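# Move tablecloth from side table, keep items in place

## Task

Six arms are fixed on the big table top at z=+0.72 m in the scene frame. arm1 is at x=-0.87, y=+0.65 and faces -90°. arm2 is at x=-0.87, y=-0.65 and faces +90°. arm3 is at x=0.00, y=+0.65 and faces -90°. arm4 is at x=0.00, y=-0.65 and faces +90°. arm5 is at x=+0.87, y=+0.65 and faces -90°. arm6 is at x=+0.87, y=-0.65 and faces +90°. Angles are counter-clockwise from +x. Pull the tablecloth off the side table and lay it on the big table with no part of it draping over any edge. Every object that was standing on the side table must finish on the uncovered side-table top, upright as it was and close to its starting spot. At the end, open every gripper and move the arms away. Nothing may count as placed if it stays put only because a robot is holding it.

## Robot and tools

Robots: six identical i2rt Big YAM arms named arm1 to arm6. Each has six revolute joints, a two-finger gripper and a wrist camera. The foot positions and facings are listed in the task. Arms on the y=+0.65 side face -y and arms on the y=-0.65 side face +y, so each arm reaches toward the middle of the table. The hand can reach about 1.0 m from the joint1 axis. Two fixed room cameras are also available: cam_high and cam_low.

Frame: there is one shared scene frame. Its origin is on the floor and +z points up. The table top is near z=0.72. The "hand" point lies midway between the fingertips. Its z axis points along the fingers, and the fingers open along its y axis. The arms are commanded only in joint space, so any hand pose you see in the results is computed from joint readings.

execute_actions(actions, cameras): actions is a list that holds one action or none. An action is an object keyed by arm name. Each key holds {"joints": {...}}, and the entries are absolute targets, never offsets. The joints you may name, with their ranges, are:
joint1_rad from -2.879 to 2.879. This turns the arm about its foot, positive is counter-clockwise seen from above, and 0 points the way the foot faces.
joint2_rad from 0 to 3.141. This is the shoulder. At 0 the upper arm lies roughly flat and points backward, and raising the value lifts it and then swings it forward.
joint3_rad from 0 to 3.019. This is the elbow. At 0 it is fully folded, and larger values open it.
joint4_rad from -1.692 to 1.57. This pitches the hand, and positive tilts the fingers up.
joint5_rad from -1.57 to 1.57. This yaws the hand, and positive moves it to the arm's right.
joint6_rad from -2.094 to 2.094. This rolls the hand, and positive is clockwise seen from behind.
gripper_m from 0 to 0.093 metres. This is the gap between the fingertips.
The "done" tolerances are ±0.045, 0.14, 0.09, 0.055, 0.03, 0.035 rad for joints 1 to 6 and ±0.003 m for the gripper. You may name any subset of arms and joints. Anything you leave out keeps its previous target. All motions start at once but may finish at different times, and joints move at different speeds, so the hand can take a wide, curved path. Any unknown key or out-of-range number rejects the whole call. cameras is a list chosen from arm1_cam_wrist…arm6_cam_wrist, cam_high, cam_low and "all". Leaving it out or passing null gives every camera, and [] gives none. An empty actions list just reports the state and images.

wait(seconds): 0 to 10. It commands nothing new and returns the state and images.
zoom_image(camera, region): region is [x0,y0,x1,y1] in pixels of that camera's latest 504x504 image, at most 504 px per side, with (0,0) at the top left.
read_manual(section): returns only licence text.
finished_scene(scene): ends scene 1 or 2 for good and reports success. Call it only after everything has settled and the arms are clear.

Reading results: joint_positions holds the measured values. joint_status tells how each commanded joint ended. "off_target" means the joint stopped short and may still be pushing. "contact_stop" and "time_out" mean the joint holds where it stopped. A time_out joint may keep a nearby target and push toward it. To relieve that, resend its current reading. "joint command not followed" with a "cause:" line means the self- and inter-arm collision check blocked that arm's joint targets. Its gripper command still runs. The blocked targets may be retried later on their own. on_its_own lists what you did not command in this call, and "held at" gives the target being held, not the actual position. MOTOR HOT appears from 85 °C. At 100 °C an OVER-TEMPERATURE FAULT drops that arm, and its joints report "limit_stop_at_motor_heat". If that happens, resend the targets.

Cameras: the calibration gives K, the distortion, and T_world_to_cam, which maps scene coordinates to the camera. Room cameras can be off by about 2.3° or 9 mm. The wrist camera poses follow the joint readings and are less exact.

Cautions: the arms do not stop when they touch something. They keep pressing and can overheat a motor. A hard press between two robots ends the run. The collision check can act too late and ignores fingers, gripper housings and cameras, so keep the arms well apart. Never knock a rigid object over or out of the work area, because that fails the task (the cloth is exempt). Avoid drops, slips and slams. Holding a load warms the motors even while you are thinking, so don't keep arms loaded for long. A raised joint under load sinks over time. A target very close to the current reading may produce no motion.

Each tool is called after "Emit:" by a JSON object that holds its "api" and its "payload", one argument or row to a line.

## Session

Emit:
{"api": "execute_actions", "payload": {
  "actions": []
}}

Scene clock: 0.00 s.
Motor temperatures (°C, as the motors report them): arm1=[26 24 25 28 24 24] | arm2=[25 27 26 25 25 24] | arm3=[27 26 27 24 27 26] | arm4=[25 25 25 27 27 26] | arm5=[26 23 26 27 25 25] | arm6=[24 28 25 24 26 23]
arm1.joint_positions: joint1_rad=-0.011 joint2_rad=+0.438 joint3_rad=+1.470 joint4_rad=-1.529 joint5_rad=-0.007 joint6_rad=-0.017 gripper_m=+0.094
arm1.joint_status: not commanded
arm1.hand: x=-0.8580 y=+0.5255 z=+1.3056 quat_wxyz=(-0.359, -0.592, -0.626, +0.359) (m; scene frame)
arm2.joint_positions: joint1_rad=+0.009 joint2_rad=+0.453 joint3_rad=+1.468 joint4_rad=-1.540 joint5_rad=-0.003 joint6_rad=-0.006 gripper_m=+0.095
arm2.joint_status: not commanded
arm2.hand: x=-0.8707 y=-0.5269 z=+1.2843 quat_wxyz=(-0.344, +0.627, -0.597, -0.365) (m; scene frame)
arm3.joint_positions: joint1_rad=-0.016 joint2_rad=+0.447 joint3_rad=+1.481 joint4_rad=-1.545 joint5_rad=+0.011 joint6_rad=-0.002 gripper_m=+0.095
arm3.joint_status: not commanded
arm3.hand: x=-0.0041 y=+0.5309 z=+1.2929 quat_wxyz=(-0.352, -0.615, -0.605, +0.363) (m; scene frame)
arm4.joint_positions: joint1_rad=+0.005 joint2_rad=+0.450 joint3_rad=+1.481 joint4_rad=-1.523 joint5_rad=-0.013 joint6_rad=+0.009 gripper_m=+0.095
arm4.joint_status: not commanded
arm4.hand: x=-0.0164 y=-0.5307 z=+1.3684 quat_wxyz=(-0.353, +0.625, -0.586, -0.376) (m; scene frame)
arm5.joint_positions: joint1_rad=-0.006 joint2_rad=+0.454 joint3_rad=+1.482 joint4_rad=-1.533 joint5_rad=-0.005 joint6_rad=-0.003 gripper_m=+0.095
arm5.joint_status: not commanded
arm5.hand: x=+0.8696 y=+0.5267 z=+1.3332 quat_wxyz=(-0.359, -0.610, -0.608, +0.360) (m; scene frame)
arm6.joint_positions: joint1_rad=+0.002 joint2_rad=+0.455 joint3_rad=+1.453 joint4_rad=-1.534 joint5_rad=-0.012 joint6_rad=+0.011 gripper_m=+0.094
arm6.joint_status: not commanded
arm6.hand: x=+0.8687 y=-0.5189 z=+1.3095 quat_wxyz=(-0.342, +0.615, -0.615, -0.356) (m; scene frame)
pictures: arm1_cam_wrist, arm2_cam_wrist, arm3_cam_wrist, arm4_cam_wrist, arm5_cam_wrist, arm6_cam_wrist, cam_high, cam_low
Images, in order (width x height): arm1_cam_wrist 504x504, arm2_cam_wrist 504x504, arm3_cam_wrist 504x504, arm4_cam_wrist 504x504, arm5_cam_wrist 504x504, arm6_cam_wrist 504x504, cam_high 504x504, cam_low 504x504.

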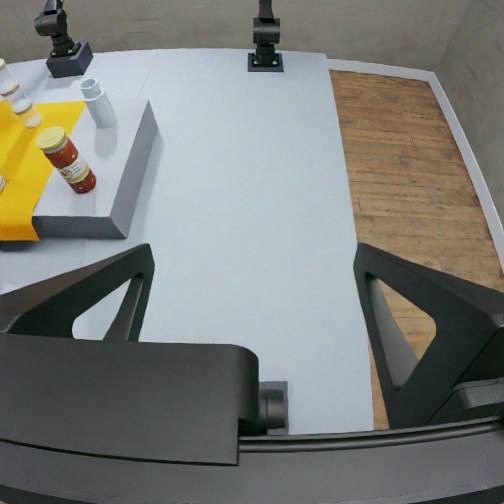

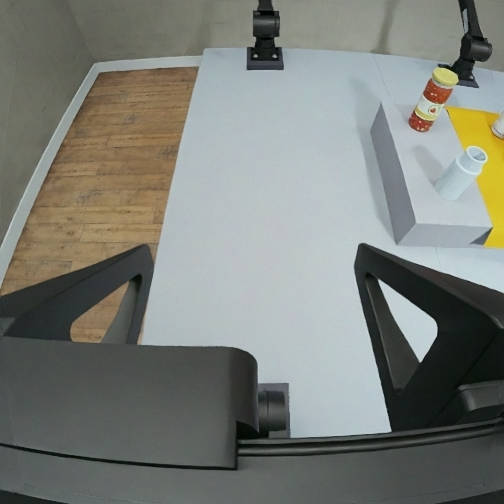

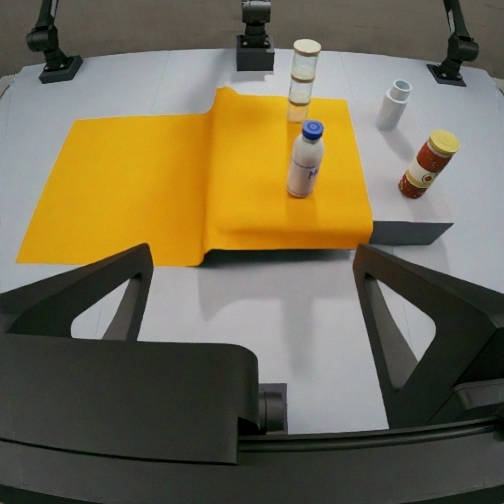

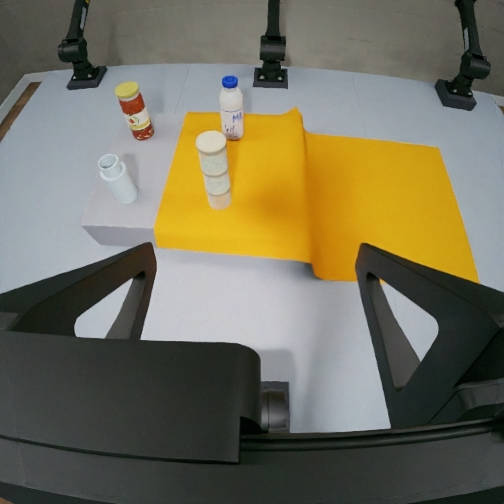

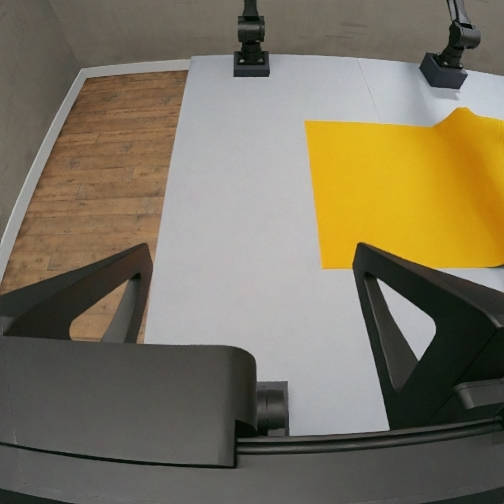

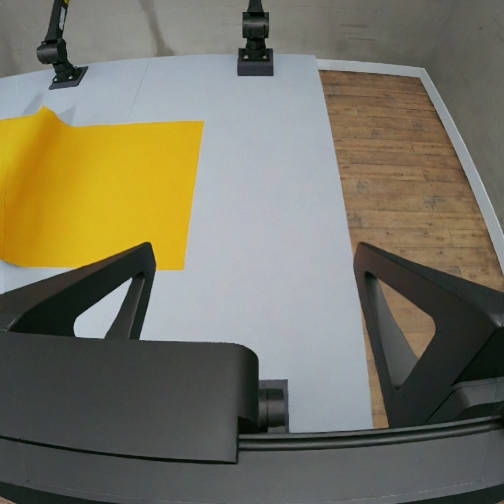

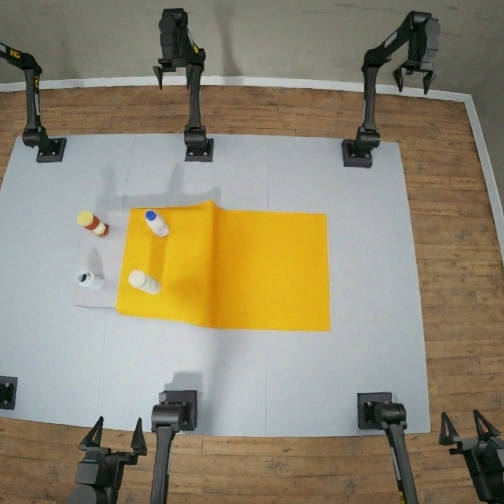

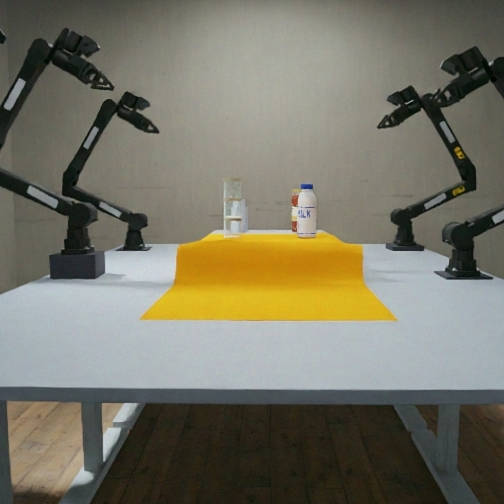

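Emit:
{"api": "zoom_image", "payload": {
  "camera": "cam_high",
  "region": [60,180,240,340]
}}

Emit:
{"api": "zoom_image", "payload": {
  "camera": "cam_low",
  "region": [160,160,380,300]
}}

Region (60, 180, 240, 340) of cam_high's 504x504 image, scaled by 2.800, with more detail than that image has.

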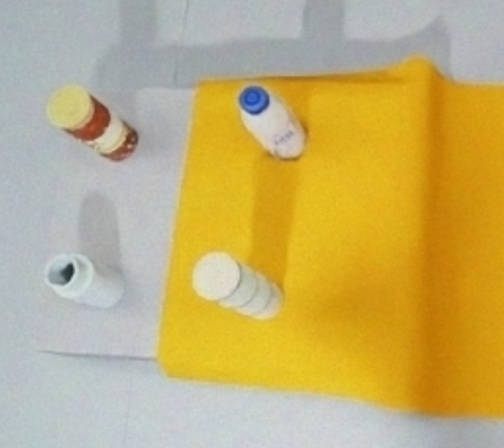

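Region (160, 160, 380, 300) of cam_low's 504x504 image, scaled by 2.291, with more detail than that image has; it fills the top 321 rows of this view, and the rest is white.

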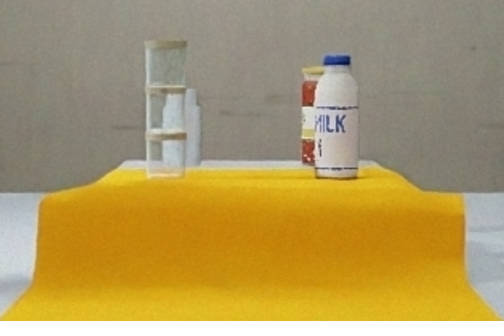

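Emit:
{"api": "execute_actions", "payload": {
  "actions": [
    {"arm3":{"joints":{"joint1_rad":-0.234,"joint2_rad":0.7,"joint3_rad":0.258,"joint4_rad":0.58}},"arm4":{"joints":{"joint1_rad":0.185,"joint2_rad":0.9,"joint3_rad":0.2,"joint4_rad":0.6}},"arm5":{"joints":{"joint1_rad":-0.9,"joint2_rad":1.8,"joint3_rad":1.824,"joint4_rad":-0.884}},"arm6":{"joints":{"joint1_rad":0.9,"joint2_rad":1.8,"joint3_rad":1.824,"joint4_rad":-0.884}}}
  ],
  "cameras": []
}}

Emit:
{"api": "execute_actions", "payload": {
  "actions": [
    {"arm3":{"joints":{"joint2_rad":0.988}},"arm4":{"joints":{"joint2_rad":1.655,"joint3_rad":0.23,"joint4_rad":1.275}},"arm5":{"joints":{"joint2_rad":2.21}},"arm6":{"joints":{"joint2_rad":2.2}}}
  ],
  "cameras": ["arm3_cam_wrist","arm4_cam_wrist","cam_high","cam_low"]
}}

Scene clock: 24.10 s.
Motor temperatures (°C, as the motors report them): arm1=[26 24 27 28 24 24] | arm2=[25 27 29 25 25 24] | arm3=[27 26 30 24 27 26] | arm4=[25 25 28 27 27 26] | arm5=[26 24 30 28 25 25] | arm6=[24 29 27 24 26 23]
arm1.joint_positions: joint1_rad=-0.011 joint2_rad=+0.438 joint3_rad=+1.470 joint4_rad=-1.529 joint5_rad=-0.007 joint6_rad=-0.017 gripper_m=+0.094
arm1.joint_status: not commanded
arm1.hand: x=-0.8580 y=+0.5255 z=+1.3056 quat_wxyz=(-0.359, -0.592, -0.626, +0.359) (m; scene frame)
arm2.joint_positions: joint1_rad=+0.009 joint2_rad=+0.453 joint3_rad=+1.468 joint4_rad=-1.540 joint5_rad=-0.003 joint6_rad=-0.006 gripper_m=+0.095
arm2.joint_status: not commanded
arm2.hand: x=-0.8707 y=-0.5269 z=+1.2843 quat_wxyz=(-0.344, +0.627, -0.597, -0.365) (m; scene frame)
arm3.joint_positions: joint1_rad=-0.227 joint2_rad=+0.709 joint3_rad=+0.254 joint4_rad=+0.555 joint5_rad=+0.011 joint6_rad=-0.002 gripper_m=+0.095
arm3.joint_status: all done
arm3.hand: x=-0.0832 y=+0.2933 z=+1.0156 quat_wxyz=(-0.460, -0.526, -0.415, +0.582) (m; scene frame)
arm4.joint_positions: joint1_rad=+0.175 joint2_rad=+0.913 joint3_rad=+0.196 joint4_rad=+0.577 joint5_rad=-0.013 joint6_rad=+0.009 gripper_m=+0.095
arm4.joint_status: all done
arm4.hand: x=-0.0884 y=-0.2857 z=+0.9866 quat_wxyz=(-0.407, +0.594, -0.465, -0.515) (m; scene frame)
arm5.joint_positions: joint1_rad=-0.910 joint2_rad=+1.789 joint3_rad=+1.787 joint4_rad=-0.900 joint5_rad=-0.005 joint6_rad=-0.003 gripper_m=+0.095
arm5.joint_status: all done
arm5.hand: x=+0.3126 y=+0.2194 z=+1.0601 quat_wxyz=(-0.108, -0.893, -0.307, +0.311) (m; scene frame)
arm6.joint_positions: joint1_rad=+0.911 joint2_rad=+1.793 joint3_rad=+1.787 joint4_rad=-0.894 joint5_rad=-0.013 joint6_rad=+0.011 gripper_m=+0.094
arm6.joint_status: all done
arm6.hand: x=+0.3105 y=-0.2189 z=+1.0458 quat_wxyz=(-0.097, +0.893, -0.308, -0.314) (m; scene frame)
pictures: none
No camera images: the call's "cameras" was empty. Leave "cameras" out to get every camera's image.

Scene clock: 25.60 s.
Motor temperatures (°C, as the motors report them): arm1=[26 24 27 28 24 24] | arm2=[25 27 29 25 25 24] | arm3=[27 26 30 24 27 26] | arm4=[25 25 28 27 27 26] | arm5=[26 25 30 28 25 25] | arm6=[24 29 28 24 26 23]
arm1.joint_positions: joint1_rad=-0.011 joint2_rad=+0.438 joint3_rad=+1.470 joint4_rad=-1.529 joint5_rad=-0.007 joint6_rad=-0.017 gripper_m=+0.094
arm1.joint_status: not commanded
arm1.hand: x=-0.8580 y=+0.5255 z=+1.3056 quat_wxyz=(-0.359, -0.592, -0.626, +0.359) (m; scene frame)
arm2.joint_positions: joint1_rad=+0.009 joint2_rad=+0.453 joint3_rad=+1.468 joint4_rad=-1.540 joint5_rad=-0.003 joint6_rad=-0.006 gripper_m=+0.095
arm2.joint_status: not commanded
arm2.hand: x=-0.8707 y=-0.5269 z=+1.2843 quat_wxyz=(-0.344, +0.627, -0.597, -0.365) (m; scene frame)
arm3.joint_positions: joint1_rad=-0.227 joint2_rad=+0.989 joint3_rad=+0.254 joint4_rad=+0.562 joint5_rad=+0.011 joint6_rad=-0.002 gripper_m=+0.095
arm3.joint_status: all done
arm3.hand: x=-0.0897 y=+0.2642 z=+0.9159 quat_wxyz=(-0.399, -0.600, -0.475, +0.506) (m; scene frame)
arm4.joint_positions: joint1_rad=+0.175 joint2_rad=+1.645 joint3_rad=+0.206 joint4_rad=+1.251 joint5_rad=-0.013 joint6_rad=+0.009 gripper_m=+0.095
arm4.joint_status: all done
arm4.hand: x=-0.0946 y=-0.2517 z=+0.8793 quat_wxyz=(-0.396, +0.605, -0.475, -0.501) (m; scene frame)
arm5.joint_positions: joint1_rad=-0.910 joint2_rad=+2.197 joint3_rad=+1.805 joint4_rad=-0.895 joint5_rad=-0.005 joint6_rad=-0.002 gripper_m=+0.095
arm5.joint_status: all done
arm5.hand: x=+0.2999 y=+0.2092 z=+0.7830 quat_wxyz=(-0.048, -0.936, -0.321, +0.133) (m; scene frame)
arm6.joint_positions: joint1_rad=+0.910 joint2_rad=+2.191 joint3_rad=+1.795 joint4_rad=-0.892 joint5_rad=-0.011 joint6_rad=+0.011 gripper_m=+0.094
arm6.joint_status: all done
arm6.hand: x=+0.3011 y=-0.2118 z=+0.7720 quat_wxyz=(-0.038, +0.935, -0.325, -0.136) (m; scene frame)
pictures: arm3_cam_wrist, arm4_cam_wrist, cam_high, cam_low
camera_calibration (this result's frames):
arm3_cam_wrist: T_world_to_cam=[[-0.977256, 0.212011, 0.00472259, -0.151454], [0.148222, 0.698812, -0.69978, 0.470773], [-0.151661, -0.683164, -0.714343, 0.942348], [0, 0, 0, 1]] pos_world=[-0.0748703, 0.346906, 1.00331]
arm4_cam_wrist: T_world_to_cam=[[0.968648, 0.248438, 0.000598956, 0.151791], [0.182154, -0.708563, -0.681731, 0.440595], [-0.168944, 0.660467, -0.731602, 0.916734], [0, 0, 0, 1]] pos_world=[-0.0724111, -0.330993, 0.970961]
Images, in order (width x height): arm3_cam_wrist 504x504, arm4_cam_wrist 504x504, cam_high 504x504, cam_low 504x504.

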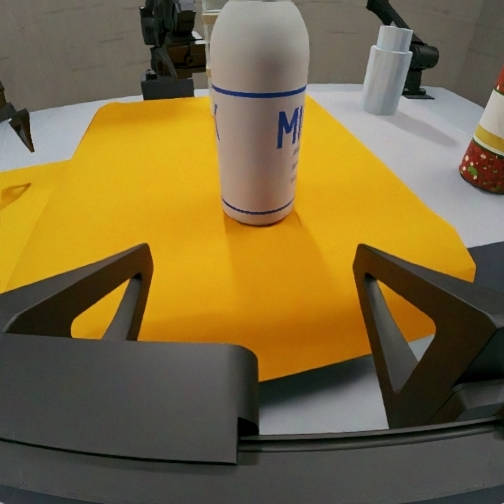

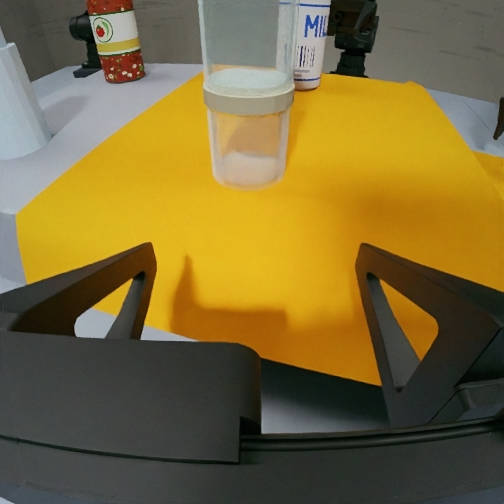

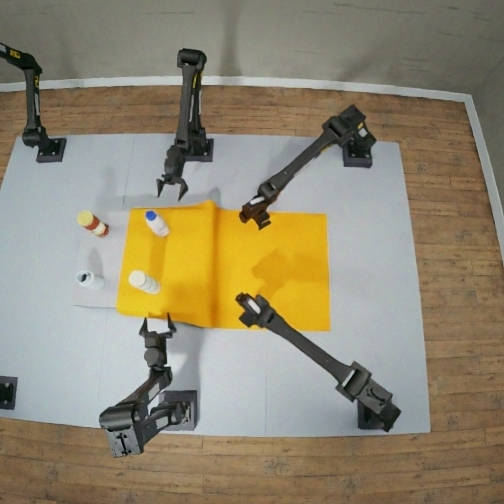

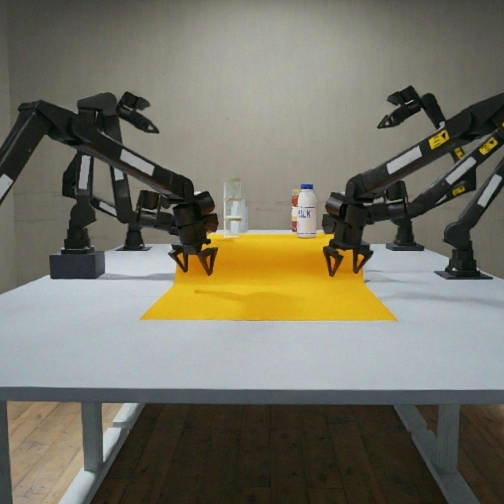

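Emit:
{"api": "execute_actions", "payload": {
  "actions": [
    {"arm3":{"joints":{"joint1_rad":-0.245,"joint2_rad":1.463,"joint3_rad":0.615,"joint4_rad":0.73}},"arm4":{"joints":{"joint1_rad":0.2,"joint2_rad":1.842,"joint3_rad":0.65,"joint4_rad":1.075}},"arm5":{"joints":{"joint2_rad":2.31}},"arm6":{"joints":{"joint2_rad":2.29}}}
  ],
  "cameras": ["arm3_cam_wrist","arm4_cam_wrist","cam_high","cam_low"]
}}

Scene clock: 31.80 s.
Motor temperatures (°C, as the motors report them): arm1=[26 24 28 28 24 24] | arm2=[25 27 29 25 25 24] | arm3=[27 26 31 24 27 26] | arm4=[25 26 28 27 27 26] | arm5=[26 27 31 28 25 25] | arm6=[24 30 29 24 26 23]
arm1.joint_positions: joint1_rad=-0.011 joint2_rad=+0.438 joint3_rad=+1.470 joint4_rad=-1.529 joint5_rad=-0.007 joint6_rad=-0.017 gripper_m=+0.094
arm1.joint_status: not commanded
arm1.hand: x=-0.8580 y=+0.5255 z=+1.3056 quat_wxyz=(-0.359, -0.592, -0.626, +0.359) (m; scene frame)
arm2.joint_positions: joint1_rad=+0.009 joint2_rad=+0.453 joint3_rad=+1.468 joint4_rad=-1.540 joint5_rad=-0.003 joint6_rad=-0.006 gripper_m=+0.095
arm2.joint_status: not commanded
arm2.hand: x=-0.8707 y=-0.5269 z=+1.2843 quat_wxyz=(-0.344, +0.627, -0.597, -0.365) (m; scene frame)
arm3.joint_positions: joint1_rad=-0.235 joint2_rad=+1.464 joint3_rad=+0.584 joint4_rad=+0.711 joint5_rad=+0.011 joint6_rad=-0.002 gripper_m=+0.095
arm3.joint_status: all done
arm3.hand: x=-0.1244 y=+0.1301 z=+0.9086 quat_wxyz=(-0.398, -0.601, -0.472, +0.508) (m; scene frame)
arm4.joint_positions: joint1_rad=+0.187 joint2_rad=+1.832 joint3_rad=+0.625 joint4_rad=+1.084 joint5_rad=-0.011 joint6_rad=+0.000 gripper_m=+0.095
arm4.joint_status: all done
arm4.hand: x=-0.1362 y=-0.1017 z=+0.8926 quat_wxyz=(-0.411, +0.594, -0.456, -0.520) (m; scene frame)
arm5.joint_positions: joint1_rad=-0.910 joint2_rad=+2.276 joint3_rad=+1.816 joint4_rad=-0.893 joint5_rad=-0.005 joint6_rad=-0.001 gripper_m=+0.095
arm5.joint_status: all done
arm5.hand: x=+0.3049 y=+0.2131 z=+0.7331 quat_wxyz=(-0.038, -0.941, -0.322, +0.102) (m; scene frame)
arm6.joint_positions: joint1_rad=+0.909 joint2_rad=+2.270 joint3_rad=+1.807 joint4_rad=-0.891 joint5_rad=-0.011 joint6_rad=+0.011 gripper_m=+0.094
arm6.joint_status: all done
arm6.hand: x=+0.3061 y=-0.2154 z=+0.7216 quat_wxyz=(-0.028, +0.939, -0.326, -0.104) (m; scene frame)
pictures: arm3_cam_wrist, arm4_cam_wrist, cam_high, cam_low
camera_calibration (this result's frames):
arm3_cam_wrist: T_world_to_cam=[[-0.975521, 0.219854, 0.00474786, -0.157719], [0.153214, 0.695001, -0.702494, 0.568099], [-0.157746, -0.684571, -0.711673, 0.837231], [0, 0, 0, 1]] pos_world=[-0.10883, 0.21299, 0.995671]
arm4_cam_wrist: T_world_to_cam=[[0.965464, 0.260278, 0.0116294, 0.14574], [0.186832, -0.660534, -0.727178, 0.609587], [-0.181587, 0.704237, -0.68635, 0.782683], [0, 0, 0, 1]] pos_world=[-0.112472, -0.186474, 0.978778]
Images, in order (width x height): arm3_cam_wrist 504x504, arm4_cam_wrist 504x504, cam_high 504x504, cam_low 504x504.

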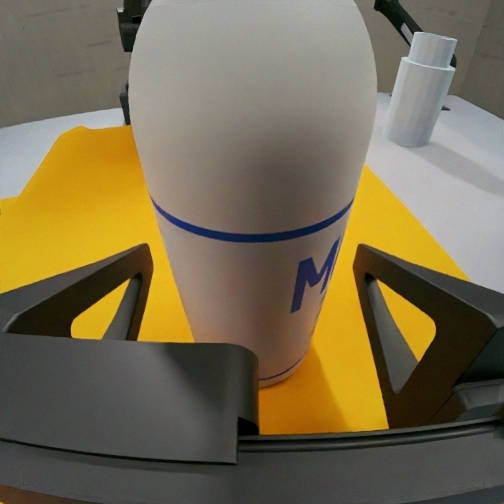

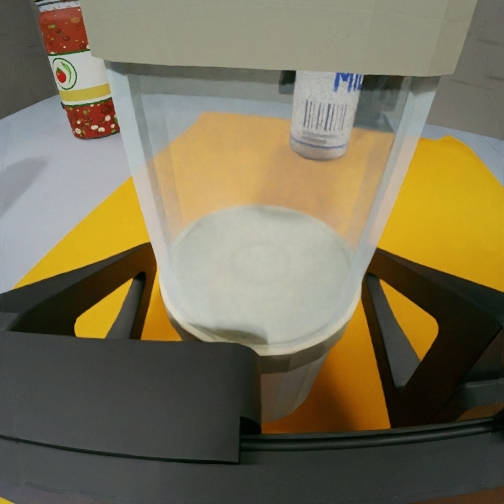

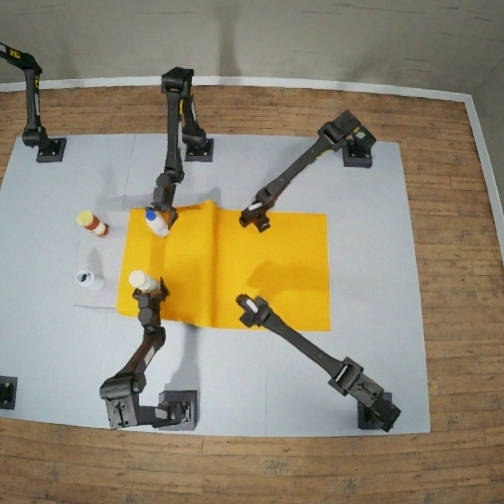

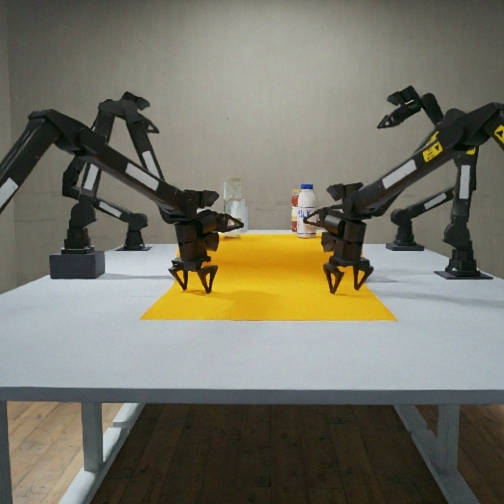

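Arm4 needs to go a little lower and arm3 slightly deeper before closing.

Emit:
{"api": "execute_actions", "payload": {
  "actions": [
    {"arm3":{"joints":{"joint2_rad":1.51,"joint3_rad":0.665}},"arm4":{"joints":{"joint2_rad":1.89,"joint4_rad":1.1}},"arm5":{"joints":{"gripper_m":0}},"arm6":{"joints":{"gripper_m":0}}}
  ],
  "cameras": []
}}

Emit:
{"api": "execute_actions", "payload": {
  "actions": [
    {"arm3":{"joints":{"gripper_m":0.04}},"arm4":{"joints":{"gripper_m":0.04}}}
  ],
  "cameras": ["arm3_cam_wrist","arm4_cam_wrist","arm5_cam_wrist","arm6_cam_wrist","cam_low"]
}}

Scene clock: 37.63 s.
Motor temperatures (°C, as the motors report them): arm1=[26 24 28 28 24 24] | arm2=[25 27 29 25 25 24] | arm3=[27 26 32 24 27 26] | arm4=[25 26 28 27 27 27] | arm5=[26 28 32 27 25 25] | arm6=[24 31 29 24 26 23]
arm1.joint_positions: joint1_rad=-0.011 joint2_rad=+0.438 joint3_rad=+1.470 joint4_rad=-1.529 joint5_rad=-0.007 joint6_rad=-0.017 gripper_m=+0.094
arm1.joint_status: not commanded
arm1.hand: x=-0.8580 y=+0.5255 z=+1.3056 quat_wxyz=(-0.359, -0.592, -0.626, +0.359) (m; scene frame)
arm2.joint_positions: joint1_rad=+0.009 joint2_rad=+0.453 joint3_rad=+1.468 joint4_rad=-1.540 joint5_rad=-0.003 joint6_rad=-0.006 gripper_m=+0.095
arm2.joint_status: not commanded
arm2.hand: x=-0.8707 y=-0.5269 z=+1.2843 quat_wxyz=(-0.344, +0.627, -0.597, -0.365) (m; scene frame)
arm3.joint_positions: joint1_rad=-0.235 joint2_rad=+1.499 joint3_rad=+0.621 joint4_rad=+0.711 joint5_rad=+0.011 joint6_rad=-0.002 gripper_m=+0.095
arm3.joint_status: all done
arm3.hand: x=-0.1276 y=+0.1163 z=+0.9081 quat_wxyz=(-0.398, -0.600, -0.472, +0.509) (m; scene frame)
arm4.joint_positions: joint1_rad=+0.188 joint2_rad=+1.875 joint3_rad=+0.626 joint4_rad=+1.088 joint5_rad=-0.011 joint6_rad=+0.006 gripper_m=+0.095
arm4.joint_status: all done
arm4.hand: x=-0.1358 y=-0.1030 z=+0.8708 quat_wxyz=(-0.400, +0.602, -0.465, -0.511) (m; scene frame)
arm5.joint_positions: joint1_rad=-0.910 joint2_rad=+2.276 joint3_rad=+1.816 joint4_rad=-0.893 joint5_rad=-0.005 joint6_rad=-0.001 gripper_m=+0.001
arm5.joint_status: all done
arm5.hand: x=+0.3049 y=+0.2131 z=+0.7331 quat_wxyz=(-0.038, -0.941, -0.322, +0.102) (m; scene frame)
arm6.joint_positions: joint1_rad=+0.909 joint2_rad=+2.270 joint3_rad=+1.807 joint4_rad=-0.891 joint5_rad=-0.011 joint6_rad=+0.011 gripper_m=+0.000
arm6.joint_status: all done
arm6.hand: x=+0.3061 y=-0.2154 z=+0.7216 quat_wxyz=(-0.028, +0.939, -0.326, -0.104) (m; scene frame)
pictures: none
No camera images: the call's "cameras" was empty. Leave "cameras" out to get every camera's image.

Scene clock: 38.23 s.
Motor temperatures (°C, as the motors report them): arm1=[26 24 28 28 24 24] | arm2=[25 27 29 25 25 24] | arm3=[27 26 32 24 27 26] | arm4=[25 26 28 27 27 27] | arm5=[26 28 32 27 25 25] | arm6=[24 31 29 24 26 23]
arm1.joint_positions: joint1_rad=-0.011 joint2_rad=+0.438 joint3_rad=+1.470 joint4_rad=-1.529 joint5_rad=-0.007 joint6_rad=-0.017 gripper_m=+0.094
arm1.joint_status: not commanded
arm1.hand: x=-0.8580 y=+0.5255 z=+1.3056 quat_wxyz=(-0.359, -0.592, -0.626, +0.359) (m; scene frame)
arm2.joint_positions: joint1_rad=+0.009 joint2_rad=+0.453 joint3_rad=+1.468 joint4_rad=-1.540 joint5_rad=-0.003 joint6_rad=-0.006 gripper_m=+0.095
arm2.joint_status: not commanded
arm2.hand: x=-0.8707 y=-0.5269 z=+1.2843 quat_wxyz=(-0.344, +0.627, -0.597, -0.365) (m; scene frame)
arm3.joint_positions: joint1_rad=-0.235 joint2_rad=+1.499 joint3_rad=+0.621 joint4_rad=+0.711 joint5_rad=+0.010 joint6_rad=-0.002 gripper_m=+0.065
arm3.joint_status: gripper_m off_target (ended at +0.065, target +0.040)
arm3.hand: x=-0.1275 y=+0.1163 z=+0.9081 quat_wxyz=(-0.398, -0.600, -0.472, +0.509) (m; scene frame)
arm4.joint_positions: joint1_rad=+0.188 joint2_rad=+1.875 joint3_rad=+0.626 joint4_rad=+1.088 joint5_rad=-0.011 joint6_rad=+0.007 gripper_m=+0.058
arm4.joint_status: gripper_m off_target (ended at +0.058, target +0.040)
arm4.hand: x=-0.1358 y=-0.1030 z=+0.8708 quat_wxyz=(-0.400, +0.602, -0.466, -0.511) (m; scene frame)
arm5.joint_positions: joint1_rad=-0.910 joint2_rad=+2.276 joint3_rad=+1.816 joint4_rad=-0.893 joint5_rad=-0.005 joint6_rad=-0.001 gripper_m=+0.001
arm5.joint_status: not commanded
arm5.hand: x=+0.3049 y=+0.2131 z=+0.7331 quat_wxyz=(-0.038, -0.941, -0.322, +0.102) (m; scene frame)
arm6.joint_positions: joint1_rad=+0.909 joint2_rad=+2.270 joint3_rad=+1.807 joint4_rad=-0.891 joint5_rad=-0.011 joint6_rad=+0.011 gripper_m=+0.000
arm6.joint_status: not commanded
arm6.hand: x=+0.3061 y=-0.2154 z=+0.7216 quat_wxyz=(-0.028, +0.939, -0.326, -0.104) (m; scene frame)
pictures: arm3_cam_wrist, arm4_cam_wrist, arm5_cam_wrist, arm6_cam_wrist, cam_low
camera_calibration (this result's frames):
arm3_cam_wrist: T_world_to_cam=[[-0.975685, 0.219129, 0.00463475, -0.157541], [0.152534, 0.694051, -0.703581, 0.578838], [-0.157392, -0.685767, -0.7106, 0.82621], [0, 0, 0, 1]] pos_world=[-0.111965, 0.199366, 0.995094]
arm4_cam_wrist: T_world_to_cam=[[0.965639, 0.259857, 0.00386337, 0.152735], [0.187969, -0.688081, -0.700865, 0.567209], [-0.179466, 0.677509, -0.713283, 0.789709], [0, 0, 0, 1]] pos_world=[-0.112379, -0.184438, 0.960234]
arm5_cam_wrist: T_world_to_cam=[[-0.596836, 0.802327, -0.00760637, 0.0185087], [0.737032, 0.551962, 0.390028, -0.618606], [0.317129, 0.227177, -0.920771, 0.645706], [0, 0, 0, 1]] pos_world=[0.262207, 0.179907, 0.835962]
arm6_cam_wrist: T_world_to_cam=[[0.62012, 0.784291, -0.0184029, -0.00915057], [0.722447, -0.561763, 0.403103, -0.627468], [0.305812, -0.263267, -0.914969, 0.635039], [0, 0, 0, 1]] pos_world=[0.264784, -0.178126, 0.833807]
Images, in order (width x height): arm3_cam_wrist 504x504, arm4_cam_wrist 504x504, arm5_cam_wrist 504x504, arm6_cam_wrist 504x504, cam_low 504x504.

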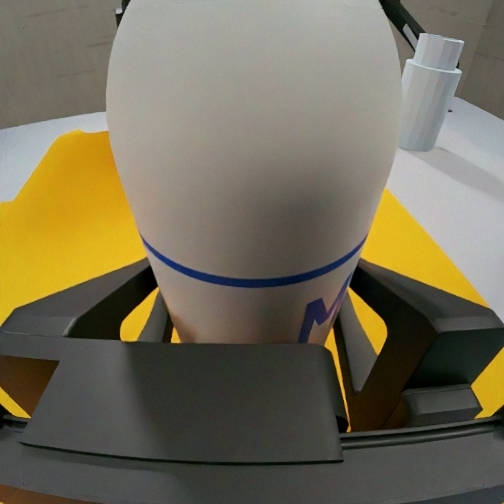

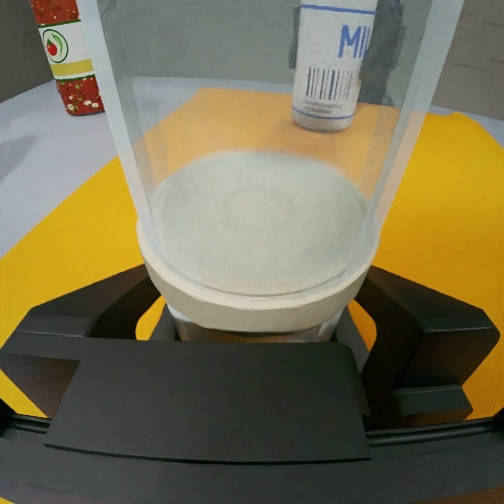

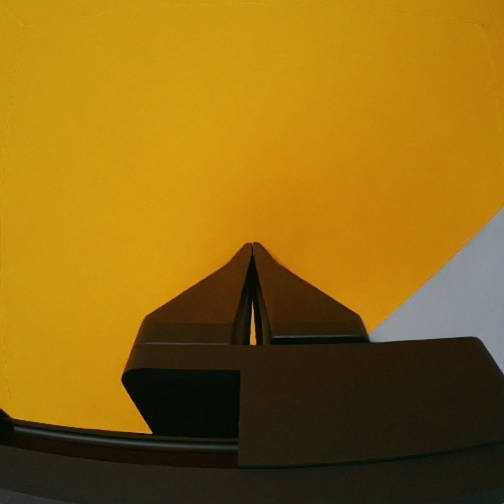

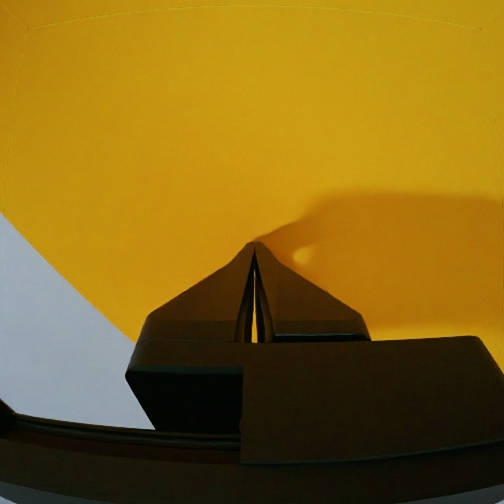

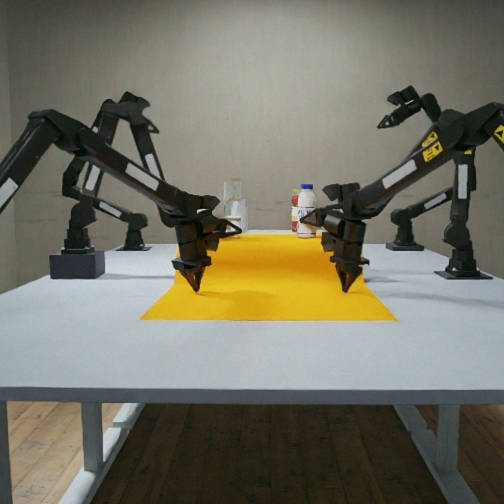

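Next I lift the items and retry the cloth pinch with more pressure.

Emit:
{"api": "execute_actions", "payload": {
  "actions": [
    {"arm3":{"joints":{"joint2_rad":1.33,"joint4_rad":0.57}},"arm4":{"joints":{"joint2_rad":1.73,"joint4_rad":0.955}},"arm5":{"joints":{"gripper_m":0.08,"joint2_rad":2.35}},"arm6":{"joints":{"gripper_m":0.08,"joint2_rad":2.33}}}
  ],
  "cameras": []
}}

Emit:
{"api": "execute_actions", "payload": {
  "actions": [
    {"arm5":{"joints":{"gripper_m":0}},"arm6":{"joints":{"gripper_m":0}}}
  ],
  "cameras": ["arm5_cam_wrist","arm6_cam_wrist","cam_low"]
}}

Scene clock: 42.93 s.
Motor temperatures (°C, as the motors report them): arm1=[26 24 28 28 24 24] | arm2=[25 27 30 25 25 24] | arm3=[27 27 33 25 27 26] | arm4=[25 26 28 27 27 27] | arm5=[26 28 32 27 25 25] | arm6=[24 31 29 24 26 23]
arm1.joint_positions: joint1_rad=-0.011 joint2_rad=+0.438 joint3_rad=+1.470 joint4_rad=-1.529 joint5_rad=-0.007 joint6_rad=-0.017 gripper_m=+0.094
arm1.joint_status: not commanded
arm1.hand: x=-0.8580 y=+0.5255 z=+1.3056 quat_wxyz=(-0.359, -0.592, -0.626, +0.359) (m; scene frame)
arm2.joint_positions: joint1_rad=+0.009 joint2_rad=+0.453 joint3_rad=+1.468 joint4_rad=-1.540 joint5_rad=-0.003 joint6_rad=-0.006 gripper_m=+0.095
arm2.joint_status: not commanded
arm2.hand: x=-0.8707 y=-0.5269 z=+1.2843 quat_wxyz=(-0.344, +0.627, -0.597, -0.365) (m; scene frame)
arm3.joint_positions: joint1_rad=-0.235 joint2_rad=+1.366 joint3_rad=+0.621 joint4_rad=+0.557 joint5_rad=+0.010 joint6_rad=-0.002 gripper_m=+0.065
arm3.joint_status: all done
arm3.hand: x=-0.1241 y=+0.1309 z=+0.9402 quat_wxyz=(-0.393, -0.605, -0.476, +0.502) (m; scene frame)
arm4.joint_positions: joint1_rad=+0.188 joint2_rad=+1.771 joint3_rad=+0.626 joint4_rad=+0.948 joint5_rad=-0.011 joint6_rad=+0.007 gripper_m=+0.058
arm4.joint_status: all done
arm4.hand: x=-0.1359 y=-0.1041 z=+0.8931 quat_wxyz=(-0.392, +0.611, -0.473, -0.500) (m; scene frame)
arm5.joint_positions: joint1_rad=-0.910 joint2_rad=+2.277 joint3_rad=+1.816 joint4_rad=-0.893 joint5_rad=-0.005 joint6_rad=-0.001 gripper_m=+0.080
arm5.joint_status: all done
arm5.hand: x=+0.3051 y=+0.2132 z=+0.7320 quat_wxyz=(-0.038, -0.941, -0.322, +0.102) (m; scene frame)
arm6.joint_positions: joint1_rad=+0.909 joint2_rad=+2.272 joint3_rad=+1.807 joint4_rad=-0.891 joint5_rad=-0.011 joint6_rad=+0.011 gripper_m=+0.080
arm6.joint_status: all done
arm6.hand: x=+0.3063 y=-0.2156 z=+0.7203 quat_wxyz=(-0.027, +0.939, -0.326, -0.103) (m; scene frame)
pictures: none
No camera images: the call's "cameras" was empty. Leave "cameras" out to get every camera's image.

Scene clock: 43.60 s.
Motor temperatures (°C, as the motors report them): arm1=[26 24 28 28 24 24] | arm2=[25 27 30 25 25 24] | arm3=[27 27 33 25 27 26] | arm4=[25 26 28 27 27 27] | arm5=[26 28 32 27 25 25] | arm6=[24 31 29 24 26 23]
arm1.joint_positions: joint1_rad=-0.011 joint2_rad=+0.438 joint3_rad=+1.470 joint4_rad=-1.529 joint5_rad=-0.007 joint6_rad=-0.017 gripper_m=+0.094
arm1.joint_status: not commanded
arm1.hand: x=-0.8580 y=+0.5255 z=+1.3056 quat_wxyz=(-0.359, -0.592, -0.626, +0.359) (m; scene frame)
arm2.joint_positions: joint1_rad=+0.009 joint2_rad=+0.453 joint3_rad=+1.468 joint4_rad=-1.540 joint5_rad=-0.003 joint6_rad=-0.006 gripper_m=+0.095
arm2.joint_status: not commanded
arm2.hand: x=-0.8707 y=-0.5269 z=+1.2843 quat_wxyz=(-0.344, +0.627, -0.597, -0.365) (m; scene frame)
arm3.joint_positions: joint1_rad=-0.235 joint2_rad=+1.366 joint3_rad=+0.621 joint4_rad=+0.557 joint5_rad=+0.010 joint6_rad=-0.002 gripper_m=+0.065
arm3.joint_status: not commanded
arm3.hand: x=-0.1241 y=+0.1309 z=+0.9402 quat_wxyz=(-0.393, -0.605, -0.476, +0.502) (m; scene frame)
arm4.joint_positions: joint1_rad=+0.188 joint2_rad=+1.771 joint3_rad=+0.626 joint4_rad=+0.948 joint5_rad=-0.011 joint6_rad=+0.007 gripper_m=+0.058
arm4.joint_status: not commanded
arm4.hand: x=-0.1359 y=-0.1041 z=+0.8931 quat_wxyz=(-0.392, +0.611, -0.473, -0.500) (m; scene frame)
arm5.joint_positions: joint1_rad=-0.910 joint2_rad=+2.277 joint3_rad=+1.816 joint4_rad=-0.893 joint5_rad=-0.005 joint6_rad=-0.001 gripper_m=+0.001
arm5.joint_status: all done
arm5.hand: x=+0.3051 y=+0.2132 z=+0.7320 quat_wxyz=(-0.038, -0.941, -0.322, +0.102) (m; scene frame)
arm6.joint_positions: joint1_rad=+0.909 joint2_rad=+2.272 joint3_rad=+1.807 joint4_rad=-0.891 joint5_rad=-0.011 joint6_rad=+0.011 gripper_m=+0.000
arm6.joint_status: all done
arm6.hand: x=+0.3063 y=-0.2156 z=+0.7203 quat_wxyz=(-0.027, +0.939, -0.326, -0.103) (m; scene frame)
pictures: arm5_cam_wrist, arm6_cam_wrist, cam_low
camera_calibration (this result's frames):
arm5_cam_wrist: T_world_to_cam=[[-0.596827, 0.802334, -0.00757903, 0.0184722], [0.73656, 0.551597, 0.391433, -0.619232], [0.31824, 0.228035, -0.920175, 0.643677], [0, 0, 0, 1]] pos_world=[0.262283, 0.179965, 0.834823]
arm6_cam_wrist: T_world_to_cam=[[0.620143, 0.784274, -0.0183834, -0.00919884], [0.721842, -0.561287, 0.404848, -0.628196], [0.307193, -0.264334, -0.914199, 0.6325], [0, 0, 0, 1]] pos_world=[0.264863, -0.178193, 0.832385]
Images, in order (width x height): arm5_cam_wrist 504x504, arm6_cam_wrist 504x504, cam_low 504x504.

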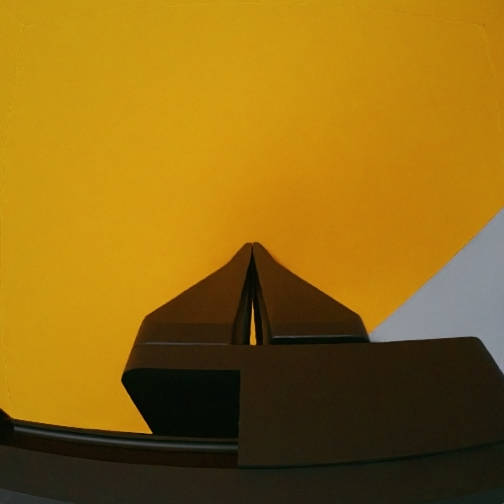

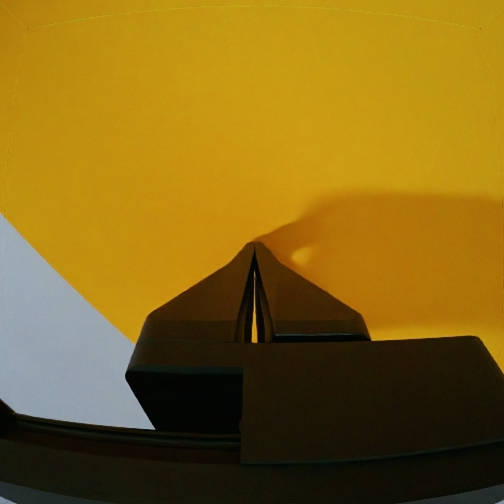

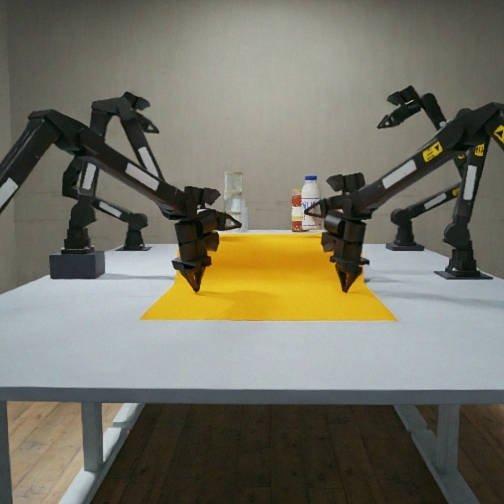

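Emit:
{"api": "execute_actions", "payload": {
  "actions": [
    {"arm4":{"joints":{"joint2_rad":1.7}},"arm5":{"joints":{"gripper_m":0.093,"joint1_rad":-1.1,"joint2_rad":2.35,"joint3_rad":2.39,"joint4_rad":-0.855,"joint6_rad":1.57}},"arm6":{"joints":{"gripper_m":0.093,"joint1_rad":1.12,"joint2_rad":2.38,"joint3_rad":2.46,"joint4_rad":-1.0,"joint6_rad":-1.57}}}
  ],
  "cameras": ["arm5_cam_wrist","arm6_cam_wrist","cam_low","cam_high"]
}}

Scene clock: 52.33 s.
Motor temperatures (°C, as the motors report them): arm1=[26 24 28 28 24 24] | arm2=[25 27 30 25 25 24] | arm3=[27 27 35 25 27 26] | arm4=[25 27 28 27 27 26] | arm5=[26 29 33 27 25 25] | arm6=[24 32 30 24 26 23]
arm1.joint_positions: joint1_rad=-0.011 joint2_rad=+0.438 joint3_rad=+1.470 joint4_rad=-1.529 joint5_rad=-0.007 joint6_rad=-0.017 gripper_m=+0.094
arm1.joint_status: not commanded
arm1.hand: x=-0.8580 y=+0.5255 z=+1.3056 quat_wxyz=(-0.359, -0.592, -0.626, +0.359) (m; scene frame)
arm2.joint_positions: joint1_rad=+0.009 joint2_rad=+0.453 joint3_rad=+1.468 joint4_rad=-1.540 joint5_rad=-0.003 joint6_rad=-0.006 gripper_m=+0.095
arm2.joint_status: not commanded
arm2.hand: x=-0.8707 y=-0.5269 z=+1.2843 quat_wxyz=(-0.344, +0.627, -0.597, -0.365) (m; scene frame)
arm3.joint_positions: joint1_rad=-0.235 joint2_rad=+1.366 joint3_rad=+0.621 joint4_rad=+0.557 joint5_rad=+0.010 joint6_rad=-0.002 gripper_m=+0.065
arm3.joint_status: not commanded
arm3.hand: x=-0.1241 y=+0.1309 z=+0.9402 quat_wxyz=(-0.393, -0.605, -0.476, +0.502) (m; scene frame)
arm4.joint_positions: joint1_rad=+0.188 joint2_rad=+1.748 joint3_rad=+0.626 joint4_rad=+0.946 joint5_rad=-0.011 joint6_rad=+0.007 gripper_m=+0.058
arm4.joint_status: all done
arm4.hand: x=-0.1362 y=-0.1036 z=+0.9050 quat_wxyz=(-0.397, +0.606, -0.469, -0.506) (m; scene frame)
arm5.joint_positions: joint1_rad=-1.096 joint2_rad=+2.332 joint3_rad=+2.359 joint4_rad=-0.874 joint5_rad=-0.004 joint6_rad=+1.561 gripper_m=+0.093
arm5.joint_status: all done
arm5.hand: x=+0.0889 y=+0.2517 z=+0.9519 quat_wxyz=(-0.303, -0.800, +0.484, +0.185) (m; scene frame)
arm6.joint_positions: joint1_rad=+1.116 joint2_rad=+2.366 joint3_rad=+2.432 joint4_rad=-0.992 joint5_rad=-0.013 joint6_rad=-1.555 gripper_m=+0.093
arm6.joint_status: all done
arm6.hand: x=+0.0880 y=-0.2717 z=+0.9326 quat_wxyz=(-0.263, +0.807, +0.498, -0.177) (m; scene frame)
pictures: arm5_cam_wrist, arm6_cam_wrist, cam_high, cam_low
camera_calibration (this result's frames):
arm5_cam_wrist: T_world_to_cam=[[0.673018, 0.331042, -0.661406, 0.488336], [0.707013, -0.550561, 0.443864, -0.337173], [-0.217207, -0.766351, -0.604588, 0.903466], [0, 0, 0, 1]] pos_world=[0.105966, 0.345078, 1.01887]
arm6_cam_wrist: T_world_to_cam=[[-0.710503, 0.367604, 0.600044, -0.398708], [0.680083, 0.577739, 0.451337, -0.318214], [-0.180755, 0.728756, -0.660486, 0.955013], [0, 0, 0, 1]] pos_world=[0.105752, -0.36556, 1.01364]
Images, in order (width x height): arm5_cam_wrist 504x504, arm6_cam_wrist 504x504, cam_high 504x504, cam_low 504x504.

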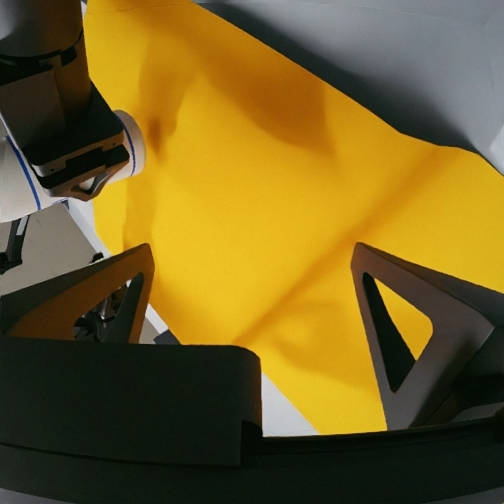

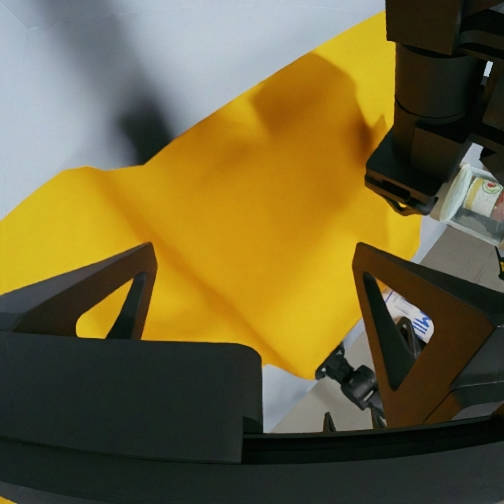

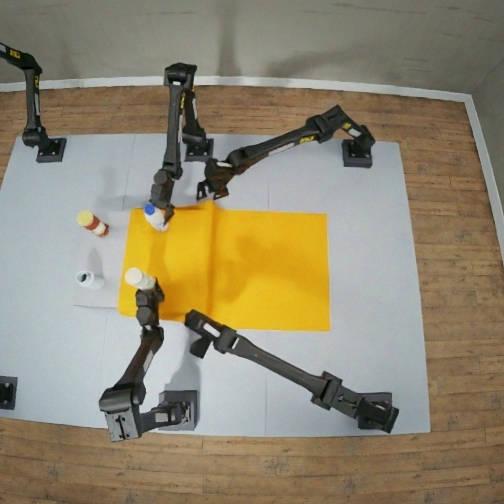

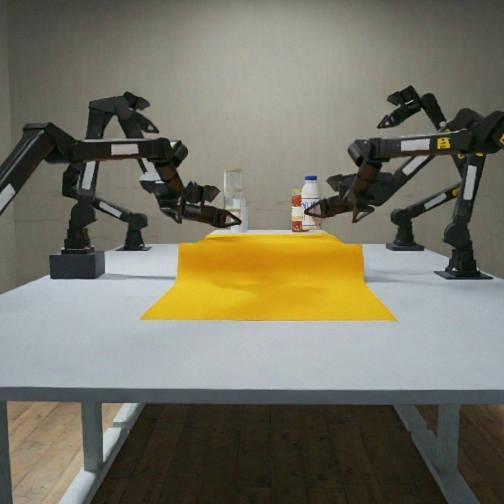

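Emit:
{"api": "execute_actions", "payload": {
  "actions": [
    {"arm5":{"joints":{"joint1_rad":-1.21,"joint2_rad":2.52,"joint4_rad":-0.98,"joint6_rad":2.05}},"arm6":{"joints":{"joint1_rad":1.23,"joint2_rad":2.54,"joint4_rad":-1.09,"joint6_rad":-2.05}}}
  ],
  "cameras": ["arm5_cam_wrist","arm6_cam_wrist","cam_low"]
}}

Scene clock: 60.97 s.
Motor temperatures (°C, as the motors report them): arm1=[26 24 28 28 24 24] | arm2=[25 27 30 25 25 24] | arm3=[27 27 36 25 27 26] | arm4=[25 28 29 27 27 26] | arm5=[26 31 35 28 25 25] | arm6=[24 33 31 24 26 23]
arm1.joint_positions: joint1_rad=-0.011 joint2_rad=+0.438 joint3_rad=+1.470 joint4_rad=-1.529 joint5_rad=-0.007 joint6_rad=-0.017 gripper_m=+0.094
arm1.joint_status: not commanded
arm1.hand: x=-0.8580 y=+0.5255 z=+1.3056 quat_wxyz=(-0.359, -0.592, -0.626, +0.359) (m; scene frame)
arm2.joint_positions: joint1_rad=+0.009 joint2_rad=+0.453 joint3_rad=+1.468 joint4_rad=-1.540 joint5_rad=-0.003 joint6_rad=-0.006 gripper_m=+0.095
arm2.joint_status: not commanded
arm2.hand: x=-0.8707 y=-0.5269 z=+1.2843 quat_wxyz=(-0.344, +0.627, -0.597, -0.365) (m; scene frame)
arm3.joint_positions: joint1_rad=-0.235 joint2_rad=+1.366 joint3_rad=+0.621 joint4_rad=+0.557 joint5_rad=+0.010 joint6_rad=-0.002 gripper_m=+0.065
arm3.joint_status: not commanded
arm3.hand: x=-0.1241 y=+0.1309 z=+0.9402 quat_wxyz=(-0.393, -0.605, -0.476, +0.502) (m; scene frame)
arm4.joint_positions: joint1_rad=+0.188 joint2_rad=+1.748 joint3_rad=+0.626 joint4_rad=+0.946 joint5_rad=-0.011 joint6_rad=+0.007 gripper_m=+0.058
arm4.joint_status: not commanded
arm4.hand: x=-0.1362 y=-0.1036 z=+0.9050 quat_wxyz=(-0.397, +0.606, -0.469, -0.506) (m; scene frame)
arm5.joint_positions: joint1_rad=-1.214 joint2_rad=+2.520 joint3_rad=+2.366 joint4_rad=-0.966 joint5_rad=-0.005 joint6_rad=+2.041 gripper_m=+0.093
arm5.joint_status: all done
arm5.hand: x=+0.0692 y=+0.3537 z=+0.7839 quat_wxyz=(-0.210, -0.648, +0.728, +0.079) (m; scene frame)
arm6.joint_positions: joint1_rad=+1.237 joint2_rad=+2.541 joint3_rad=+2.437 joint4_rad=-1.083 joint5_rad=-0.012 joint6_rad=-2.034 gripper_m=+0.093
arm6.joint_status: all done
arm6.hand: x=+0.0709 y=-0.3766 z=+0.7778 quat_wxyz=(-0.174, +0.646, +0.739, -0.079) (m; scene frame)
pictures: arm5_cam_wrist, arm6_cam_wrist, cam_low
camera_calibration (this result's frames):
arm5_cam_wrist: T_world_to_cam=[[0.909628, -0.16653, -0.380584, 0.296166], [0.161963, -0.701476, 0.694045, -0.297509], [-0.38255, -0.692964, -0.611111, 0.866416], [0, 0, 0, 1]] pos_world=[0.110232, 0.441019, 0.848677]
arm6_cam_wrist: T_world_to_cam=[[-0.927991, -0.15033, 0.340931, -0.257552], [0.1284, 0.729933, 0.671351, -0.25079], [-0.349781, 0.666783, -0.658069, 0.912892], [0, 0, 0, 1]] pos_world=[0.112507, -0.464358, 0.856921]
Images, in order (width x height): arm5_cam_wrist 504x504, arm6_cam_wrist 504x504, cam_low 504x504.

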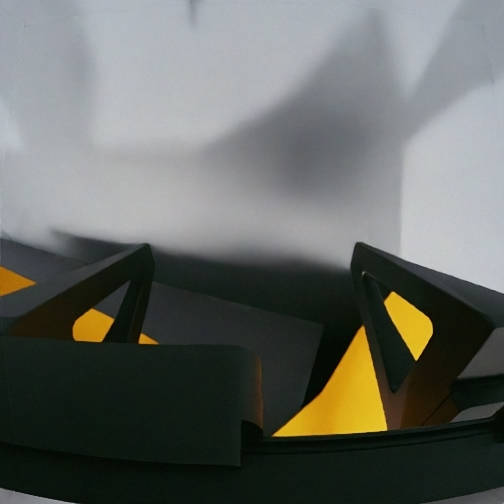

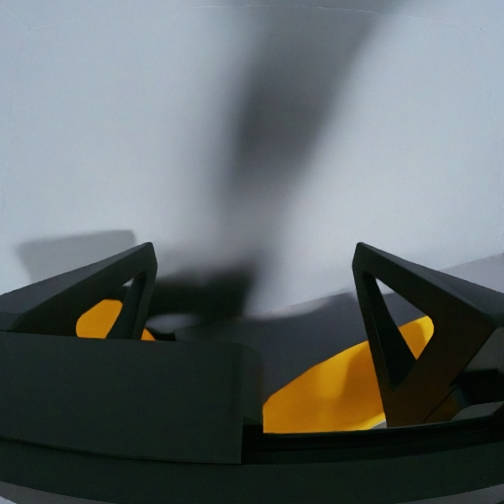

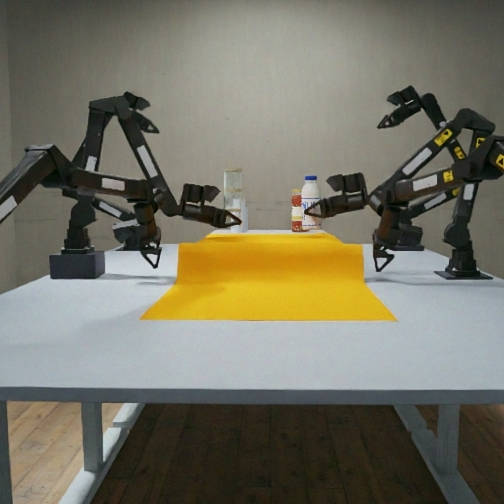

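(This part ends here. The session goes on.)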